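## Task

Take the cardboard box that sits on the desk and set it on the top of the bookcase. At the end the hatched patch in front of the door must be free, the robot must not have fallen or be left leaning, and the box must stay put without the robot supporting it.

## Robot and tools

ROBOT. The robot is a Hello Robot Stretch 4 with a single arm. It has an omni-wheel base, a lift that slides up a mast, a telescoping arm that reaches forward, a wrist with yaw, pitch and roll joints, and a two-finger gripper. It stands about 1.6 m tall, and its base rim lies within 0.23 m of the base origin. Its cameras are head_camera, head_left_camera, head_right_camera and wrist_camera. A loose object may occasionally get a short shove from outside.

FRAMES. In the base frame the origin is on the floor below the base centre, with x ahead, y to the left and z up. hand_pose is reported in this frame. It is a point between the fingertips of the open gripper, and its axes line up with the base axes when all wrist joints are at 0. The printed value may be a little off. The odometry frame is the base frame as it was when the scene began. base_odometry is built only from wheel rotation, so any slip is counted as motion. Its heading runs from -3.142 to 3.142 and grows to the left.

execute_actions. The argument actions is a list holding one action or nothing. An empty list just reports the state and images. An action can contain base, joints or both, plus optional pace and contact_limits. Alternatively it contains only end_of_arm. All motions in an action begin at once and may finish at different times.
- base: give exactly one key. Each is an offset from the base position in the latest reported state. translate_m is metres straight ahead, positive forward, -2 to 2. strafe_m is metres sideways, positive left, -2 to 2. rotate_rad is an in-place turn in radians, positive counter-clockwise seen from above, -3.2 to 3.2.
- joints: a dict of absolute targets, keyed by joint name. lift_m is height in metres, 0 to 1.2. arm_m is extension in metres, 0 to 0.55. wrist_yaw_rad runs -1.134 to 4.276: 0 points forward, positive turns left, 3.14 is folded back, and above 3.4 the arm may block it. wrist_pitch_rad runs -1.117 to 4.259: 0 is level and 1.57 points down. wrist_roll_rad runs -1.117 to 4.259: at 0 the fingers are level, and positive turns clockwise when viewed from behind the gripper. gripper_m is the fingertip gap in metres, -0.038 to 0.141; values below 0 press the fingers together. The done tolerances are ±0.004 for lift, arm and gripper, ±0.02 for yaw and roll, and ±0.05 for pitch.
- A joint target outside its range is clipped and then executed, and the result notes this. An unknown key or any other out-of-range value rejects the whole call, and nothing moves.
- pace is "slow", "default", "fast" or "max". Base speed is 0.1, 0.3, 0.4 or 0.6 m/s and turn rate is 1, 2, 3 or 4 rad/s, in that order. With the lift above 0.2 these speeds are reduced, down to 0.3 m/s and 1 rad/s at full height.
- contact_limits accepts only arm_m, from 0 (gentlest) to 0.75 (firmest); the default is 0.5. It sets how much force stops the arm.
- end_of_arm: "enable_torque" turns wrist or gripper motors back on after a torque_fault.
- cameras is a list of camera names or "all". Leaving it out or setting null also means all, and [] means no images. The pictures line gives the order of the images.
A joint or base that you leave out of an action may keep pushing toward its earlier target, and the status lines will not show this.

OTHER TOOLS. wait takes seconds (0 to 10) and returns the same report as an empty action. zoom_image takes camera and region [x0, y0, x1, y1] in pixels of that camera's latest full image, with the origin at the top-left and at most 504×504. read_manual only returns licence texts. finished_scene takes scene, the current scene's number. It cannot be undone, it reports whether the goal was met, and it gives the next task. Replying without any tool call ends everything. If you resume from a summary, first send an empty action.

RESULTS.
- lidar_m: 12 distances in metres from the base origin, one per 30° sector. Sector 1 is straight ahead and the sectors go counter-clockwise (4 left, 7 behind, 10 right). "-" means nothing was seen, or something is closer than 0.25 m. Heights from about 0.15 m up to the robot's height are seen, so table tops count. Glass, thin legs and much of the area behind the robot may be missed.
- wrist_depth_mm: a 7×7 grid of median depths from the top left, 100 to 2000 mm. The robot's own body can appear in it.
- base_status and joint_status: "done" (for the base this means the wheels finished turning, even if they slipped); "off_target" (came to rest short and may still be pushing); "contact_stop_at_<key>" (hit something, and the part goes slack: a slack lift can sink under load and slack wheels can roll); "limit_stop_at_<name>". limit_stop_at_tilt means the lean is over 6°, and lift, arm and wheels go limp until the lean drops. limit_stop_at_own_body means the move was heading into the robot itself, and you can still back away. "torque_fault" means a wrist or gripper motor has gone limp until you send enable_torque. After any of these stops the old target is dropped. A slack part holds again once you command it.
- on_its_own covers what this call did not command. There, "held at" is a joint's target, not its measured position.
- turned_by_wheels vs turned_by_imu: a gap above about 0.1 rad suggests a collision or slip, and the heading error is roughly their difference. base_tilt gives degrees forward and right, with a fixed offset of up to about 1.5°.
- motor_effort: percent of maximum, positive toward higher joint values, with the peak in brackets. Readings carry a fixed bias and noise. For wheel_0, wheel_1 and wheel_2, positive turns the base right.

HANDLING. To grasp, command a gripper_m smaller than the object's width. Squeezing harder draws the object in by up to a third of the difference. Only gripper effort hints at a firm hold. If the fingertips jam on a surface, raise the lift. To unfold at the start, send lift_m 0.4 and wrist_yaw_rad 0 together. Tilting the gripper up (pitch below -0.2) while rolled (roll below -0.4 or above 4) risks hitting the robot's own body.

AVOID. Do not turn or drive with over 1 kg held while arm_m is above 0.2, especially at fast paces, because the robot can tip. Avoid long pushes or pulls, above all with the gripper high. Avoid pressing the gripper into things, which causes a torque fault; a level gripper holding over about 2 kg also faults. Also avoid drops, slams and hard hits. Finish with the door's hatched zone empty and the item resting on the bookcase by itself. Keep robot motion time short.

Each tool is called as name([rows], argument=value, ...), one row to a line, values as JSON.

## Session

execute_actions(actions=[])

Scene clock: 0.00 s.
base_odometry: x=+0.000 y=+0.000 heading=+0.000 (m, m, rad; odometry frame)
turned_by_wheels: +0.000 (rad since the last result)
turned_by_imu: +0.000 (rad since the last result)
base_tilt: forward=+0.0 right=+0.1 (deg)
lidar_m: 1.97 1.05 1.12 2.23 2.13 2.05 1.86 1.77 1.84 1.84 1.75 1.81
base_status: not commanded
joint_positions: lift_m=+0.268 arm_m=-0.001 wrist_yaw_rad=+3.042 wrist_pitch_rad=-0.005 wrist_roll_rad=-0.018 gripper_m=+0.057
joint_status: not commanded
motor_effort: lift_m=+21 arm_m=+0 wrist_yaw_rad=+0 wrist_pitch_rad=-5 wrist_roll_rad=-1 gripper_m=-2 wheel_0=-1 wheel_1=+0 wheel_2=+0 (%)
hand_pose: x=-0.1082 y=+0.1158 z=+0.4479 quat_wxyz=(+0.050, +0.002, -0.009, +0.999) (m; base frame)
wrist_depth_mm: - 142 - - - - 1921 / - 141 - - - - 1863 / - 130 219 - - - 1863 / 116 140 1983 - - - 1863 / 1576 1756 - - - - 1921 / 1537 1661 193 1808 216 1863 1708 / 1078 1042 1118 142 1098 1205 1336
pictures: head_camera, head_left_camera, head_right_camera, wrist_camera
Images, in order (width x height): head_camera 420x560, head_left_camera 420x672, head_right_camera 420x672, wrist_camera 616x392.

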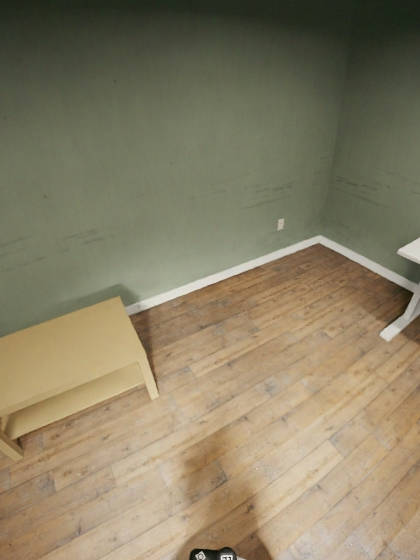

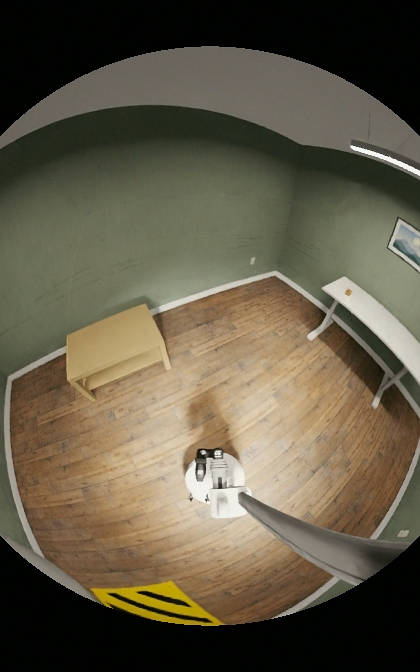

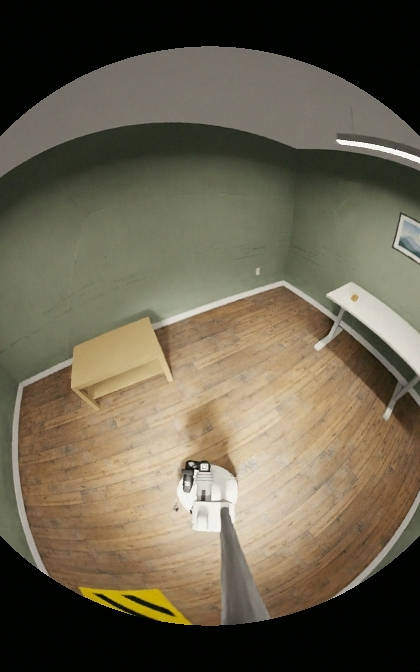

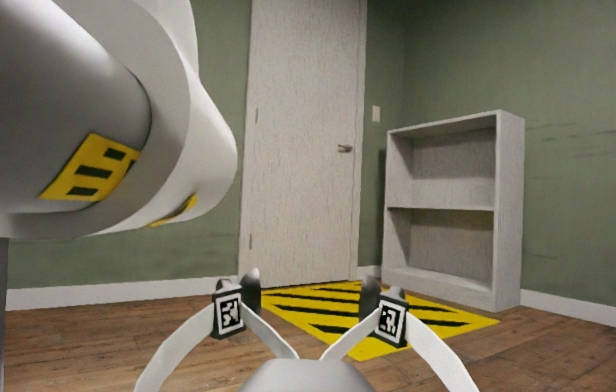

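execute_actions([
  {"base":{"rotate_rad":-1.1},"joints":{"lift_m":0.75,"wrist_yaw_rad":0,"gripper_m":0.14},"pace":"fast"},
])

Scene clock: 4.90 s.
base_odometry: x=+0.000 y=+0.000 heading=-1.100 (m, m, rad; odometry frame)
turned_by_wheels: -1.100 (rad since the last result)
turned_by_imu: -1.116 (rad since the last result)
base_tilt: forward=-0.1 right=+0.2 (deg)
lidar_m: 1.74 1.82 2.03 1.05 1.09 2.26 2.15 2.05 1.90 1.77 1.84 1.84
base_status: done
joint_positions: lift_m=+0.750 arm_m=-0.001 wrist_yaw_rad=+0.000 wrist_pitch_rad=-0.005 wrist_roll_rad=-0.018 gripper_m=+0.140
joint_status: all done
motor_effort: lift_m=+24(21) arm_m=+0(0) wrist_yaw_rad=+0(6) wrist_pitch_rad=-4(5) wrist_roll_rad=+0(1) gripper_m=+0(1) wheel_0=+0(9) wheel_1=+2(12) wheel_2=+0(11) (%)
hand_pose: x=+0.4587 y=-0.0873 z=+0.9294 quat_wxyz=(+1.000, -0.009, -0.002, +0.000) (m; base frame)
wrist_depth_mm: - - - - - - - / - - - - - - - / - - - - - - - / - - - - - - - / - - - - - - - / - - - - - - - / - 1983 - 150 - - -
pictures: head_camera, head_left_camera, head_right_camera, wrist_camera
Images, in order (width x height): head_camera 420x560, head_left_camera 420x672, head_right_camera 420x672, wrist_camera 616x392.

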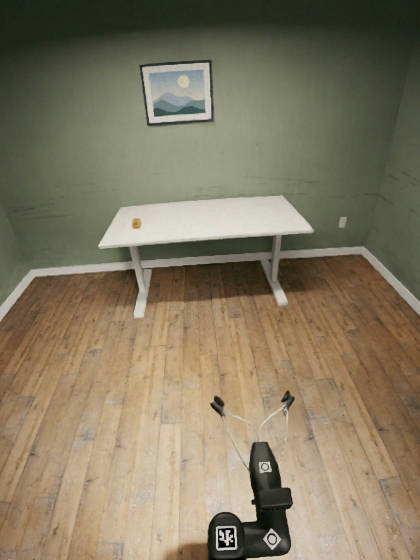

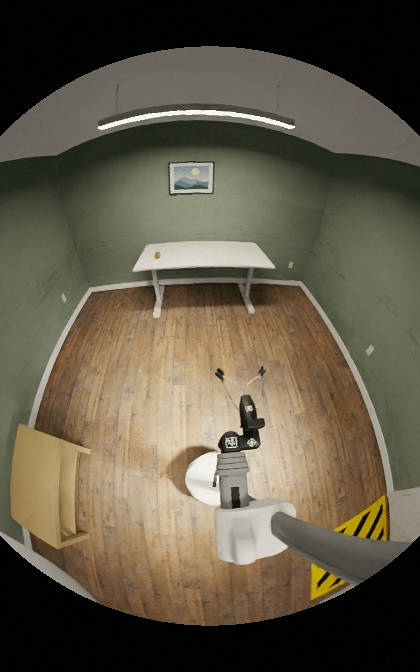

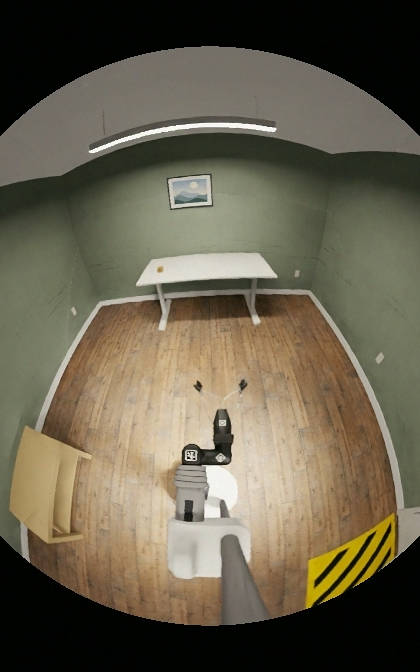

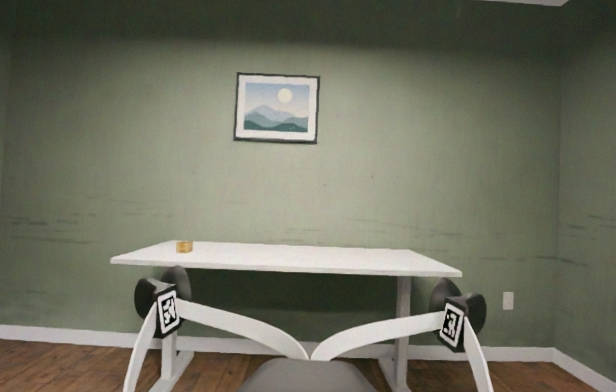

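execute_actions([
  {"base":{"strafe_m":0.56},"pace":"max"},
], cameras=[])

execute_actions([
  {"base":{"translate_m":1.15},"joints":{"lift_m":0.65},"pace":"max"},
], cameras=["head_camera","wrist_camera"])

Scene clock: 10.07 s.
base_odometry: x=+0.499 y=+0.254 heading=-1.100 (m, m, rad; odometry frame)
turned_by_wheels: +0.000 (rad since the last result)
turned_by_imu: +0.002 (rad since the last result)
base_tilt: forward=-0.1 right=+0.1 (deg)
lidar_m: 1.72 2.02 1.44 0.50 0.54 0.73 2.16 2.23 2.48 2.34 2.42 1.81
base_status: done
joint_positions: lift_m=+0.750 arm_m=-0.001 wrist_yaw_rad=+0.000 wrist_pitch_rad=-0.005 wrist_roll_rad=-0.018 gripper_m=+0.140
joint_status: not commanded
motor_effort: lift_m=+23(24) arm_m=+0(0) wrist_yaw_rad=+1(0) wrist_pitch_rad=-5(5) wrist_roll_rad=+0(1) gripper_m=+0(0) wheel_0=+1(11) wheel_1=+0(16) wheel_2=+0(1) (%)
hand_pose: x=+0.4586 y=-0.0874 z=+0.9294 quat_wxyz=(+1.000, -0.009, -0.002, +0.000) (m; base frame)
wrist_depth_mm: - - - - - - - / - - - - - - - / - - - - - - - / - - - - - - - / - - - - - - - / - - - - - 1863 - / 1921 - - 149 - 1921 -
pictures: none
No camera images: the call's "cameras" was empty. Leave "cameras" out to get every camera's image.

Scene clock: 14.20 s.
base_odometry: x=+1.021 y=-0.770 heading=-1.099 (m, m, rad; odometry frame)
turned_by_wheels: +0.000 (rad since the last result)
turned_by_imu: -0.005 (rad since the last result)
base_tilt: forward=+0.0 right=+0.2 (deg)
lidar_m: 0.58 0.60 1.46 1.40 1.44 1.15 3.35 3.31 2.42 2.30 0.91 0.62
base_status: done
joint_positions: lift_m=+0.650 arm_m=-0.001 wrist_yaw_rad=+0.000 wrist_pitch_rad=-0.005 wrist_roll_rad=-0.018 gripper_m=+0.140
joint_status: all done
motor_effort: lift_m=+19(19) arm_m=+0(0) wrist_yaw_rad=+0(1) wrist_pitch_rad=-5(5) wrist_roll_rad=+0(1) gripper_m=+0(0) wheel_0=+1(8) wheel_1=+3(10) wheel_2=+2(14) (%)
hand_pose: x=+0.4586 y=-0.0874 z=+0.8297 quat_wxyz=(+1.000, -0.009, -0.002, +0.000) (m; base frame)
wrist_depth_mm: 1205 1205 1205 1205 1160 1205 1229 / 1205 1182 1205 1205 1229 1205 1229 / 1205 1182 1182 1229 1205 1205 1205 / 1182 1205 1182 1182 1182 1205 1205 / 1182 1182 1229 1205 1205 1205 1182 / 1182 436 452 580 591 500 627 / 366 366 389 150 375 379 421
pictures: head_camera, wrist_camera
Images, in order (width x height): head_camera 420x560, wrist_camera 616x392.

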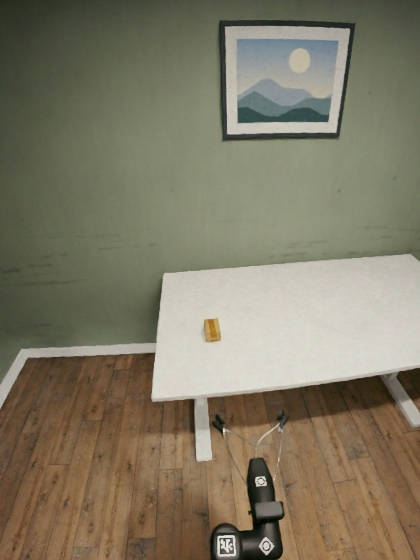

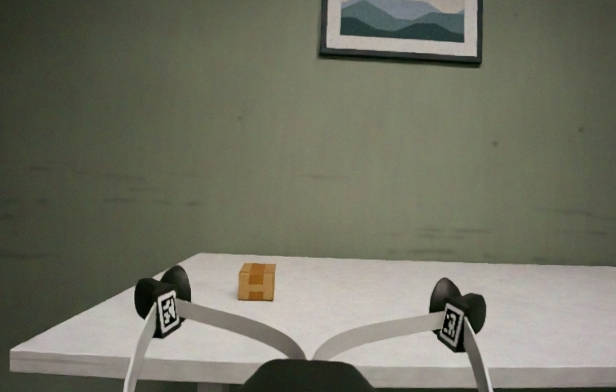

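execute_actions([
  {"base":{"strafe_m":0.095},"joints":{"lift_m":0.7,"wrist_pitch_rad":0.4,"arm_m":0.3},"pace":"fast"},
], cameras=["head_camera","wrist_camera"])

Scene clock: 20.27 s.
base_odometry: x=+1.106 y=-0.727 heading=-1.099 (m, m, rad; odometry frame)
turned_by_wheels: +0.000 (rad since the last result)
turned_by_imu: +0.001 (rad since the last result)
base_tilt: forward=+0.0 right=+0.1 (deg)
lidar_m: 0.57 1.44 1.39 1.31 1.35 1.10 1.68 3.37 2.54 2.39 0.91 0.63
base_status: done
joint_positions: lift_m=+0.700 arm_m=+0.299 wrist_yaw_rad=+0.000 wrist_pitch_rad=+0.402 wrist_roll_rad=-0.018 gripper_m=+0.140
joint_status: all done
motor_effort: lift_m=+23(25) arm_m=+7(8) wrist_yaw_rad=+0(2) wrist_pitch_rad=-4(4) wrist_roll_rad=+0(0) gripper_m=+1(1) wheel_0=+3(13) wheel_1=+1(15) wheel_2=+0(1) (%)
hand_pose: x=+0.7353 y=-0.0874 z=+0.7651 quat_wxyz=(+0.980, -0.009, +0.200, +0.002) (m; base frame)
wrist_depth_mm: 798 788 788 788 778 788 788 / 831 842 831 842 831 831 831 / 891 891 778 788 854 866 866 / 960 917 480 387 504 517 525 / 1008 342 349 324 362 368 370 / 264 247 252 276 281 260 286 / 220 219 225 150 229 222 239
pictures: head_camera, wrist_camera
Images, in order (width x height): head_camera 420x560, wrist_camera 616x392.

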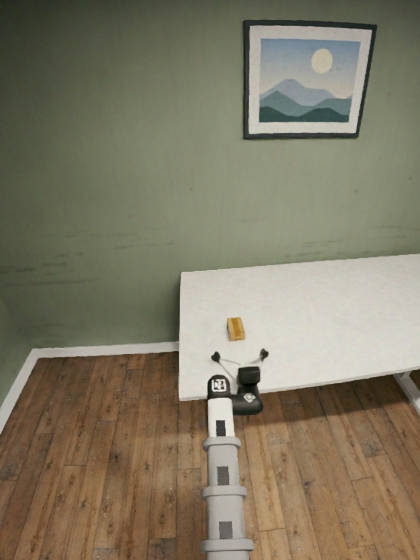

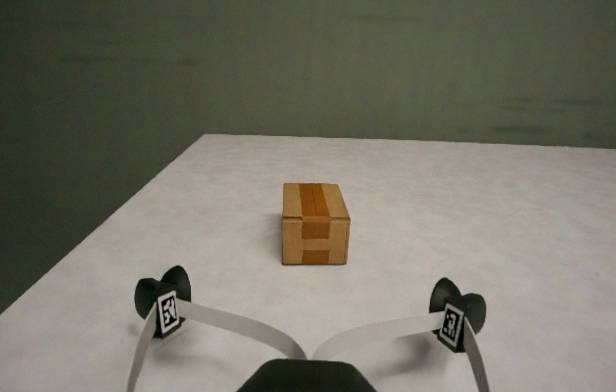

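execute_actions([
  {"joints":{"lift_m":0.685,"arm_m":0.455},"pace":"fast"},
], cameras=["wrist_camera"])

execute_actions([
  {"joints":{"gripper_m":0.02}},
], cameras=["wrist_camera"])

execute_actions([
  {"joints":{"lift_m":0.8}},
], cameras=["wrist_camera"])

Scene clock: 24.13 s.
base_odometry: x=+1.106 y=-0.727 heading=-1.099 (m, m, rad; odometry frame)
turned_by_wheels: +0.000 (rad since the last result)
turned_by_imu: +0.001 (rad since the last result)
base_tilt: forward=-0.1 right=+0.1 (deg)
lidar_m: 0.58 1.43 1.37 1.31 1.35 1.09 1.70 3.35 2.52 2.41 0.87 0.61
base_status: not commanded
joint_positions: lift_m=+0.685 arm_m=+0.454 wrist_yaw_rad=+0.000 wrist_pitch_rad=+0.402 wrist_roll_rad=-0.018 gripper_m=+0.140
joint_status: all done
motor_effort: lift_m=+18(19) arm_m=+6(8) wrist_yaw_rad=+0(0) wrist_pitch_rad=-4(4) wrist_roll_rad=+0(0) gripper_m=+0(0) wheel_0=+2(3) wheel_1=+1(1) wheel_2=+0(0) (%)
hand_pose: x=+0.8903 y=-0.0874 z=+0.7505 quat_wxyz=(+0.980, -0.009, +0.200, +0.002) (m; base frame)
wrist_depth_mm: 654 647 654 654 647 654 654 / 699 683 691 683 691 683 691 / 741 732 715 707 723 723 715 / 778 436 442 452 459 477 484 / 317 314 320 229 332 338 340 / 242 226 214 179 213 239 262 / 203 202 204 149 204 205 220
pictures: wrist_camera
Images, in order (width x height): wrist_camera 616x392.

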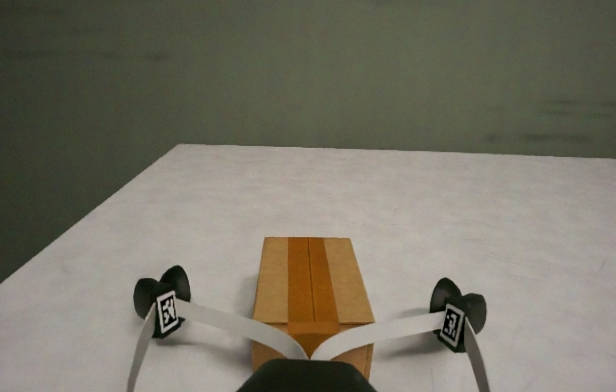

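Scene clock: 26.30 s.
base_odometry: x=+1.106 y=-0.727 heading=-1.099 (m, m, rad; odometry frame)
turned_by_wheels: +0.000 (rad since the last result)
turned_by_imu: +0.000 (rad since the last result)
base_tilt: forward=+0.0 right=+0.1 (deg)
lidar_m: 0.59 1.43 1.39 1.31 1.35 1.08 1.68 3.34 2.52 2.40 0.91 0.63
base_status: not commanded
joint_positions: lift_m=+0.685 arm_m=+0.454 wrist_yaw_rad=+0.000 wrist_pitch_rad=+0.403 wrist_roll_rad=-0.018 gripper_m=+0.020
joint_status: all done
motor_effort: lift_m=+18(18) arm_m=+6(7) wrist_yaw_rad=+1(1) wrist_pitch_rad=-6(5) wrist_roll_rad=+0(1) gripper_m=-17(16) wheel_0=+3(3) wheel_1=+1(1) wheel_2=+0(0) (%)
hand_pose: x=+0.8902 y=-0.0874 z=+0.7503 quat_wxyz=(+0.980, -0.009, +0.200, +0.002) (m; base frame)
wrist_depth_mm: 654 654 647 654 647 640 654 / 683 683 691 691 683 691 683 / 732 732 715 715 715 723 715 / 778 433 439 452 459 473 484 / 317 314 319 221 330 334 338 / 241 246 185 172 187 260 260 / 202 195 197 157 196 204 220
pictures: wrist_camera
Images, in order (width x height): wrist_camera 616x392.

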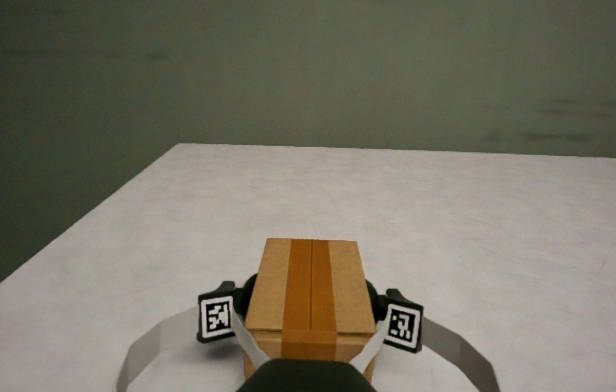

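Scene clock: 27.83 s.
base_odometry: x=+1.106 y=-0.727 heading=-1.099 (m, m, rad; odometry frame)
turned_by_wheels: +0.000 (rad since the last result)
turned_by_imu: +0.000 (rad since the last result)
base_tilt: forward=+0.0 right=+0.2 (deg)
lidar_m: 0.58 1.42 1.38 1.31 1.36 1.10 1.72 3.35 2.53 2.40 0.91 0.61
base_status: not commanded
joint_positions: lift_m=+0.800 arm_m=+0.454 wrist_yaw_rad=+0.000 wrist_pitch_rad=+0.403 wrist_roll_rad=-0.018 gripper_m=+0.020
joint_status: all done
motor_effort: lift_m=+24(27) arm_m=+6(7) wrist_yaw_rad=+1(1) wrist_pitch_rad=-7(7) wrist_roll_rad=+0(0) gripper_m=-17(17) wheel_0=+3(3) wheel_1=+1(1) wheel_2=+0(0) (%)
hand_pose: x=+0.8902 y=-0.0874 z=+0.8647 quat_wxyz=(+0.980, -0.009, +0.200, +0.002) (m; base frame)
wrist_depth_mm: 654 647 647 640 647 647 654 / 691 691 691 691 683 691 683 / 723 732 723 723 723 732 723 / 778 778 759 750 759 768 759 / 831 809 539 221 554 564 569 / 891 413 185 172 187 439 436 / 946 327 332 157 329 340 366
pictures: wrist_camera
Images, in order (width x height): wrist_camera 616x392.

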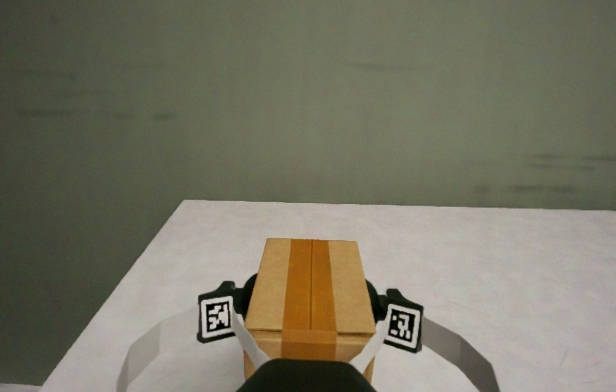

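execute_actions([
  {"base":{"rotate_rad":-2.55},"joints":{"arm_m":0}},
], cameras=["head_camera"])

execute_actions([
  {"base":{"translate_m":2},"joints":{"lift_m":1.2},"pace":"max"},
], cameras=["head_camera","wrist_camera"])

Scene clock: 32.63 s.
base_odometry: x=+1.106 y=-0.727 heading=+2.635 (m, m, rad; odometry frame)
turned_by_wheels: -2.549 (rad since the last result)
turned_by_imu: -2.587 (rad since the last result)
base_tilt: forward=-0.1 right=+0.2 (deg)
lidar_m: 3.27 2.47 2.39 0.82 0.60 0.57 1.45 1.36 1.28 1.38 1.09 3.29
base_status: done
joint_positions: lift_m=+0.800 arm_m=+0.001 wrist_yaw_rad=+0.000 wrist_pitch_rad=+0.403 wrist_roll_rad=-0.018 gripper_m=+0.020
joint_status: all done
motor_effort: lift_m=+23(24) arm_m=-6(9) wrist_yaw_rad=+2(2) wrist_pitch_rad=-8(7) wrist_roll_rad=+0(0) gripper_m=-17(16) wheel_0=+3(8) wheel_1=+5(8) wheel_2=+2(10) (%)
hand_pose: x=+0.4373 y=-0.0875 z=+0.8648 quat_wxyz=(+0.980, -0.009, +0.200, +0.002) (m; base frame)
wrist_depth_mm: 1921 - - - - - - / - - - - - - - / - - - - - - - / - - - - - - - / 1863 1863 1921 220 1921 1983 - / 1464 1464 185 172 187 1576 1576 / 1182 1138 1182 157 1138 1229 1308
pictures: head_camera
Images, in order (width x height): head_camera 420x560.

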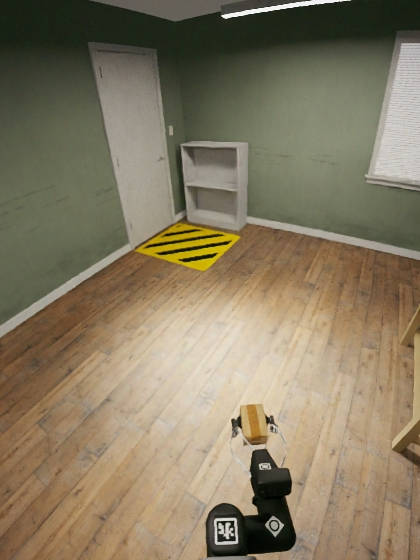

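Scene clock: 38.87 s.
base_odometry: x=-0.643 y=+0.242 heading=+2.636 (m, m, rad; odometry frame)
turned_by_wheels: +0.001 (rad since the last result)
turned_by_imu: -0.010 (rad since the last result)
base_tilt: forward=+0.0 right=+0.1 (deg)
lidar_m: 1.39 1.37 1.33 1.42 1.98 2.29 3.26 1.53 1.50 2.21 1.68 1.45
base_status: done
joint_positions: lift_m=+1.199 arm_m=+0.001 wrist_yaw_rad=+0.000 wrist_pitch_rad=+0.403 wrist_roll_rad=-0.018 gripper_m=+0.020
joint_status: all done
joint sent to its limit — the command would take lift_m past its upper limit, so that joint was sent only as far as its limit.
motor_effort: lift_m=+22(24) arm_m=-6(6) wrist_yaw_rad=+0(2) wrist_pitch_rad=-8(9) wrist_roll_rad=+0(0) gripper_m=-17(17) wheel_0=+2(9) wheel_1=+4(9) wheel_2=+0(13) (%)
hand_pose: x=+0.4373 y=-0.0874 z=+1.2637 quat_wxyz=(+0.980, -0.009, +0.200, +0.002) (m; base frame)
wrist_depth_mm: 1060 1281 1618 1499 1308 1160 1042 / 1078 1308 1708 1618 1336 1229 1098 / 1138 1366 1708 1576 1397 1255 1118 / 1182 1397 1756 1661 1464 1336 1138 / 1229 1464 1863 221 1464 1366 1205 / 1255 1576 185 172 187 1464 1281 / 1308 1464 1661 157 1661 1397 1308
pictures: head_camera, wrist_camera
Images, in order (width x height): head_camera 420x560, wrist_camera 616x392.

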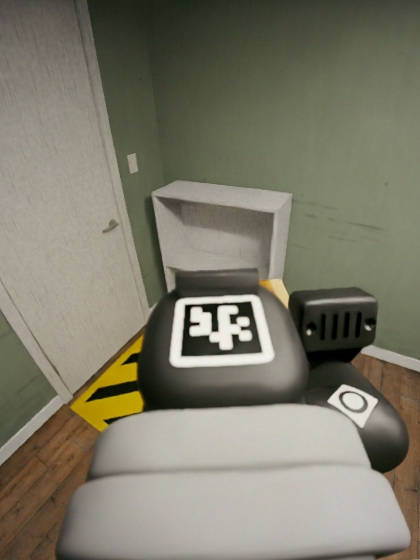

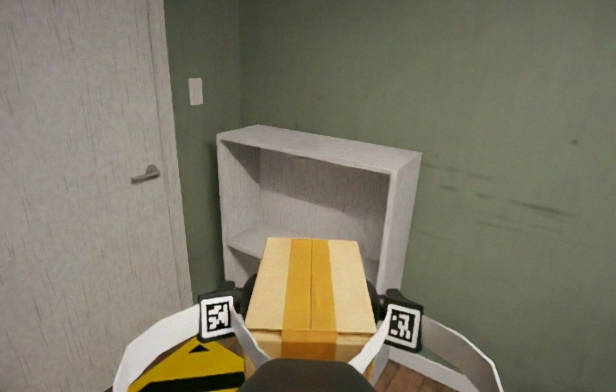

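execute_actions([
  {"base":{"translate_m":0.7},"joints":{"arm_m":0.35},"pace":"fast"},
], cameras=["head_left_camera","wrist_camera"])

Scene clock: 44.40 s.
base_odometry: x=-1.256 y=+0.581 heading=+2.636 (m, m, rad; odometry frame)
turned_by_wheels: +0.000 (rad since the last result)
turned_by_imu: -0.002 (rad since the last result)
base_tilt: forward=+0.0 right=+0.2 (deg)
lidar_m: 0.73 1.00 0.96 1.05 1.47 2.92 3.82 1.95 1.93 1.42 1.06 0.72
base_status: done
joint_positions: lift_m=+1.199 arm_m=+0.349 wrist_yaw_rad=+0.000 wrist_pitch_rad=+0.403 wrist_roll_rad=-0.018 gripper_m=+0.020
joint_status: all done
motor_effort: lift_m=+22(22) arm_m=+7(9) wrist_yaw_rad=+1(1) wrist_pitch_rad=-8(7) wrist_roll_rad=+0(0) gripper_m=-17(17) wheel_0=+1(7) wheel_1=+4(6) wheel_2=+0(11) (%)
hand_pose: x=+0.7852 y=-0.0874 z=+1.2637 quat_wxyz=(+0.980, -0.009, +0.200, +0.002) (m; base frame)
wrist_depth_mm: 640 723 627 530 462 410 373 / 654 759 661 564 488 427 384 / 676 798 715 591 504 442 402 / 707 854 759 627 535 462 415 / 699 640 640 222 559 488 433 / 609 500 185 172 186 500 452 / 723 445 402 157 397 413 445
pictures: head_left_camera, wrist_camera
Images, in order (width x height): head_left_camera 420x672, wrist_camera 616x392.

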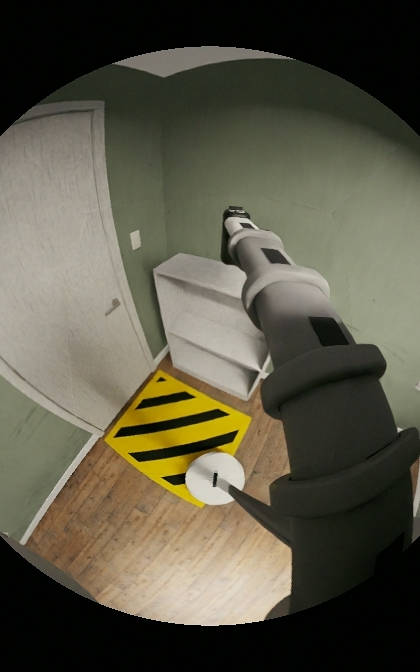

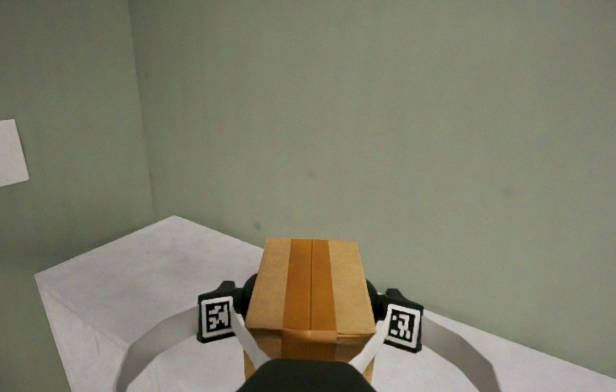

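execute_actions([
  {"joints":{"arm_m":0.53,"lift_m":1.04}},
], cameras=["head_camera","wrist_camera"])

Scene clock: 47.80 s.
base_odometry: x=-1.256 y=+0.581 heading=+2.636 (m, m, rad; odometry frame)
turned_by_wheels: +0.000 (rad since the last result)
turned_by_imu: +0.001 (rad since the last result)
base_tilt: forward=+0.0 right=+0.1 (deg)
lidar_m: 0.72 0.99 0.95 1.03 1.46 2.90 3.83 1.94 1.92 1.45 1.06 0.70
base_status: not commanded
joint_positions: lift_m=+1.040 arm_m=+0.529 wrist_yaw_rad=+0.000 wrist_pitch_rad=+0.403 wrist_roll_rad=-0.018 gripper_m=+0.020
joint_status: all done
motor_effort: lift_m=+18(22) arm_m=+7(8) wrist_yaw_rad=+0(1) wrist_pitch_rad=-8(8) wrist_roll_rad=+0(0) gripper_m=-17(16) wheel_0=+1(1) wheel_1=+4(4) wheel_2=+0(0) (%)
hand_pose: x=+0.9651 y=-0.0874 z=+1.1052 quat_wxyz=(+0.980, -0.009, +0.200, +0.002) (m; base frame)
wrist_depth_mm: 559 512 424 366 317 279 256 / 574 559 452 384 332 290 266 / 603 609 484 404 349 304 276 / 455 466 480 427 366 317 287 / 336 340 347 221 368 332 298 / 263 266 184 172 187 282 300 / 220 211 215 158 213 220 239
pictures: head_camera, wrist_camera
Images, in order (width x height): head_camera 420x560, wrist_camera 616x392.

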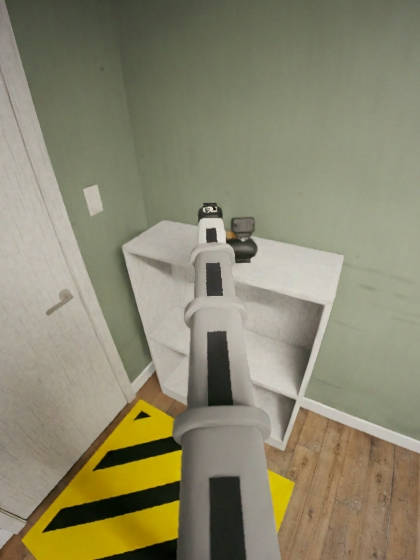

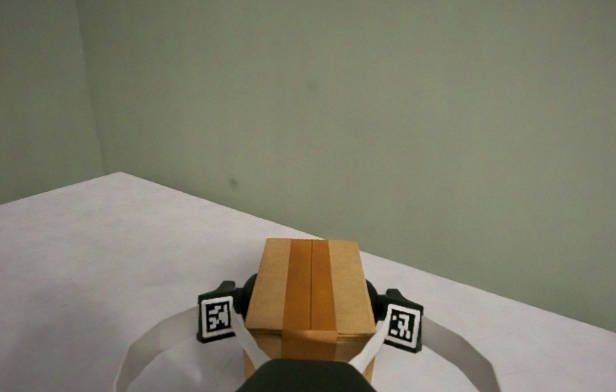

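execute_actions([
  {"joints":{"lift_m":1.027}},
], cameras=[])

execute_actions([
  {"joints":{"gripper_m":0.12}},
], cameras=[])

execute_actions([
  {"base":{"translate_m":-0.8},"joints":{"arm_m":0},"pace":"max"},
], cameras=["head_left_camera","wrist_camera"])

finished_scene(scene=1)

Scene clock: 51.30 s.
base_odometry: x=-1.256 y=+0.581 heading=+2.636 (m, m, rad; odometry frame)
turned_by_wheels: +0.000 (rad since the last result)
turned_by_imu: +0.001 (rad since the last result)
base_tilt: forward=+0.0 right=+0.2 (deg)
lidar_m: 0.74 1.01 0.97 1.04 1.45 2.91 3.82 1.93 1.93 1.41 1.05 0.72
base_status: not commanded
joint_positions: lift_m=+1.027 arm_m=+0.529 wrist_yaw_rad=+0.000 wrist_pitch_rad=+0.403 wrist_roll_rad=-0.018 gripper_m=+0.020
joint_status: all done
motor_effort: lift_m=+18(17) arm_m=+6(7) wrist_yaw_rad=+1(1) wrist_pitch_rad=-8(7) wrist_roll_rad=+0(0) gripper_m=-16(18) wheel_0=+2(2) wheel_1=+4(3) wheel_2=+0(0) (%)
hand_pose: x=+0.9651 y=-0.0874 z=+1.0922 quat_wxyz=(+0.980, -0.009, +0.200, +0.002) (m; base frame)
wrist_depth_mm: 559 517 424 362 317 281 256 / 580 559 452 384 332 290 265 / 597 603 488 404 347 303 276 / 427 433 442 421 364 319 287 / 310 317 322 220 332 332 300 / 243 248 185 172 186 262 264 / 204 196 200 158 198 205 221
pictures: none
No camera images: the call's "cameras" was empty. Leave "cameras" out to get every camera's image.

Scene clock: 53.17 s.
base_odometry: x=-1.256 y=+0.581 heading=+2.636 (m, m, rad; odometry frame)
turned_by_wheels: +0.000 (rad since the last result)
turned_by_imu: +0.000 (rad since the last result)
base_tilt: forward=+0.0 right=+0.1 (deg)
lidar_m: 0.74 1.00 0.96 1.02 1.45 2.90 3.80 1.93 1.94 1.46 1.07 0.70
base_status: not commanded
joint_positions: lift_m=+1.027 arm_m=+0.529 wrist_yaw_rad=+0.000 wrist_pitch_rad=+0.403 wrist_roll_rad=-0.018 gripper_m=+0.120
joint_status: all done
motor_effort: lift_m=+18(18) arm_m=+7(7) wrist_yaw_rad=+1(0) wrist_pitch_rad=-6(8) wrist_roll_rad=+0(1) gripper_m=+0(18) wheel_0=+1(1) wheel_1=+3(3) wheel_2=+0(0) (%)
hand_pose: x=+0.9652 y=-0.0874 z=+1.0923 quat_wxyz=(+0.980, -0.009, +0.200, +0.002) (m; base frame)
wrist_depth_mm: 559 512 427 364 317 281 256 / 574 559 455 384 330 291 266 / 597 609 480 402 347 303 274 / 427 436 469 424 364 319 286 / 310 317 324 233 336 329 298 / 244 237 198 182 212 253 265 / 204 204 207 144 206 210 223
pictures: none
No camera images: the call's "cameras" was empty. Leave "cameras" out to get every camera's image.

Scene clock: 56.93 s.
base_odometry: x=-0.556 y=+0.194 heading=+2.636 (m, m, rad; odometry frame)
turned_by_wheels: +0.000 (rad since the last result)
turned_by_imu: +0.005 (rad since the last result)
base_tilt: forward=-0.1 right=+0.1 (deg)
lidar_m: 1.47 1.44 1.39 1.45 2.06 2.21 2.70 1.50 1.44 2.35 1.74 1.67
base_status: done
joint_positions: lift_m=+1.027 arm_m=+0.001 wrist_yaw_rad=+0.000 wrist_pitch_rad=+0.402 wrist_roll_rad=-0.018 gripper_m=+0.120
joint_status: all done
motor_effort: lift_m=+18(18) arm_m=-6(9) wrist_yaw_rad=+1(0) wrist_pitch_rad=-6(6) wrist_roll_rad=+0(1) gripper_m=+0(0) wheel_0=-1(8) wheel_1=-3(10) wheel_2=-1(12) (%)
hand_pose: x=+0.4374 y=-0.0875 z=+1.0924 quat_wxyz=(+0.980, -0.009, +0.200, +0.002) (m; base frame)
wrist_depth_mm: 1118 1336 1708 1576 1397 1229 1098 / 1138 1366 1708 1618 1464 1281 1160 / 1182 1430 1708 1708 1499 1336 1205 / 1182 1499 1808 1708 1537 1430 1229 / 1255 1576 1983 1863 1576 1430 1281 / 1308 1464 213 1756 1430 1537 1336 / 1366 1464 1499 144 1576 1499 1430
pictures: head_left_camera, wrist_camera
Images, in order (width x height): head_left_camera 420x672, wrist_camera 616x392.

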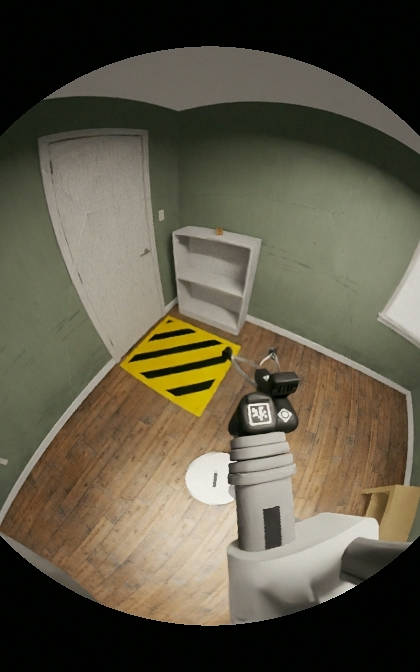

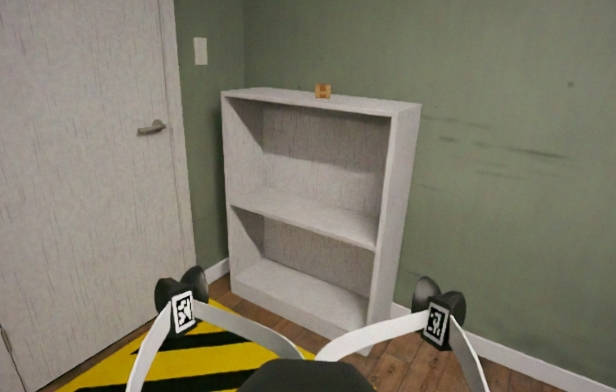

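The scene is finished: the task was done.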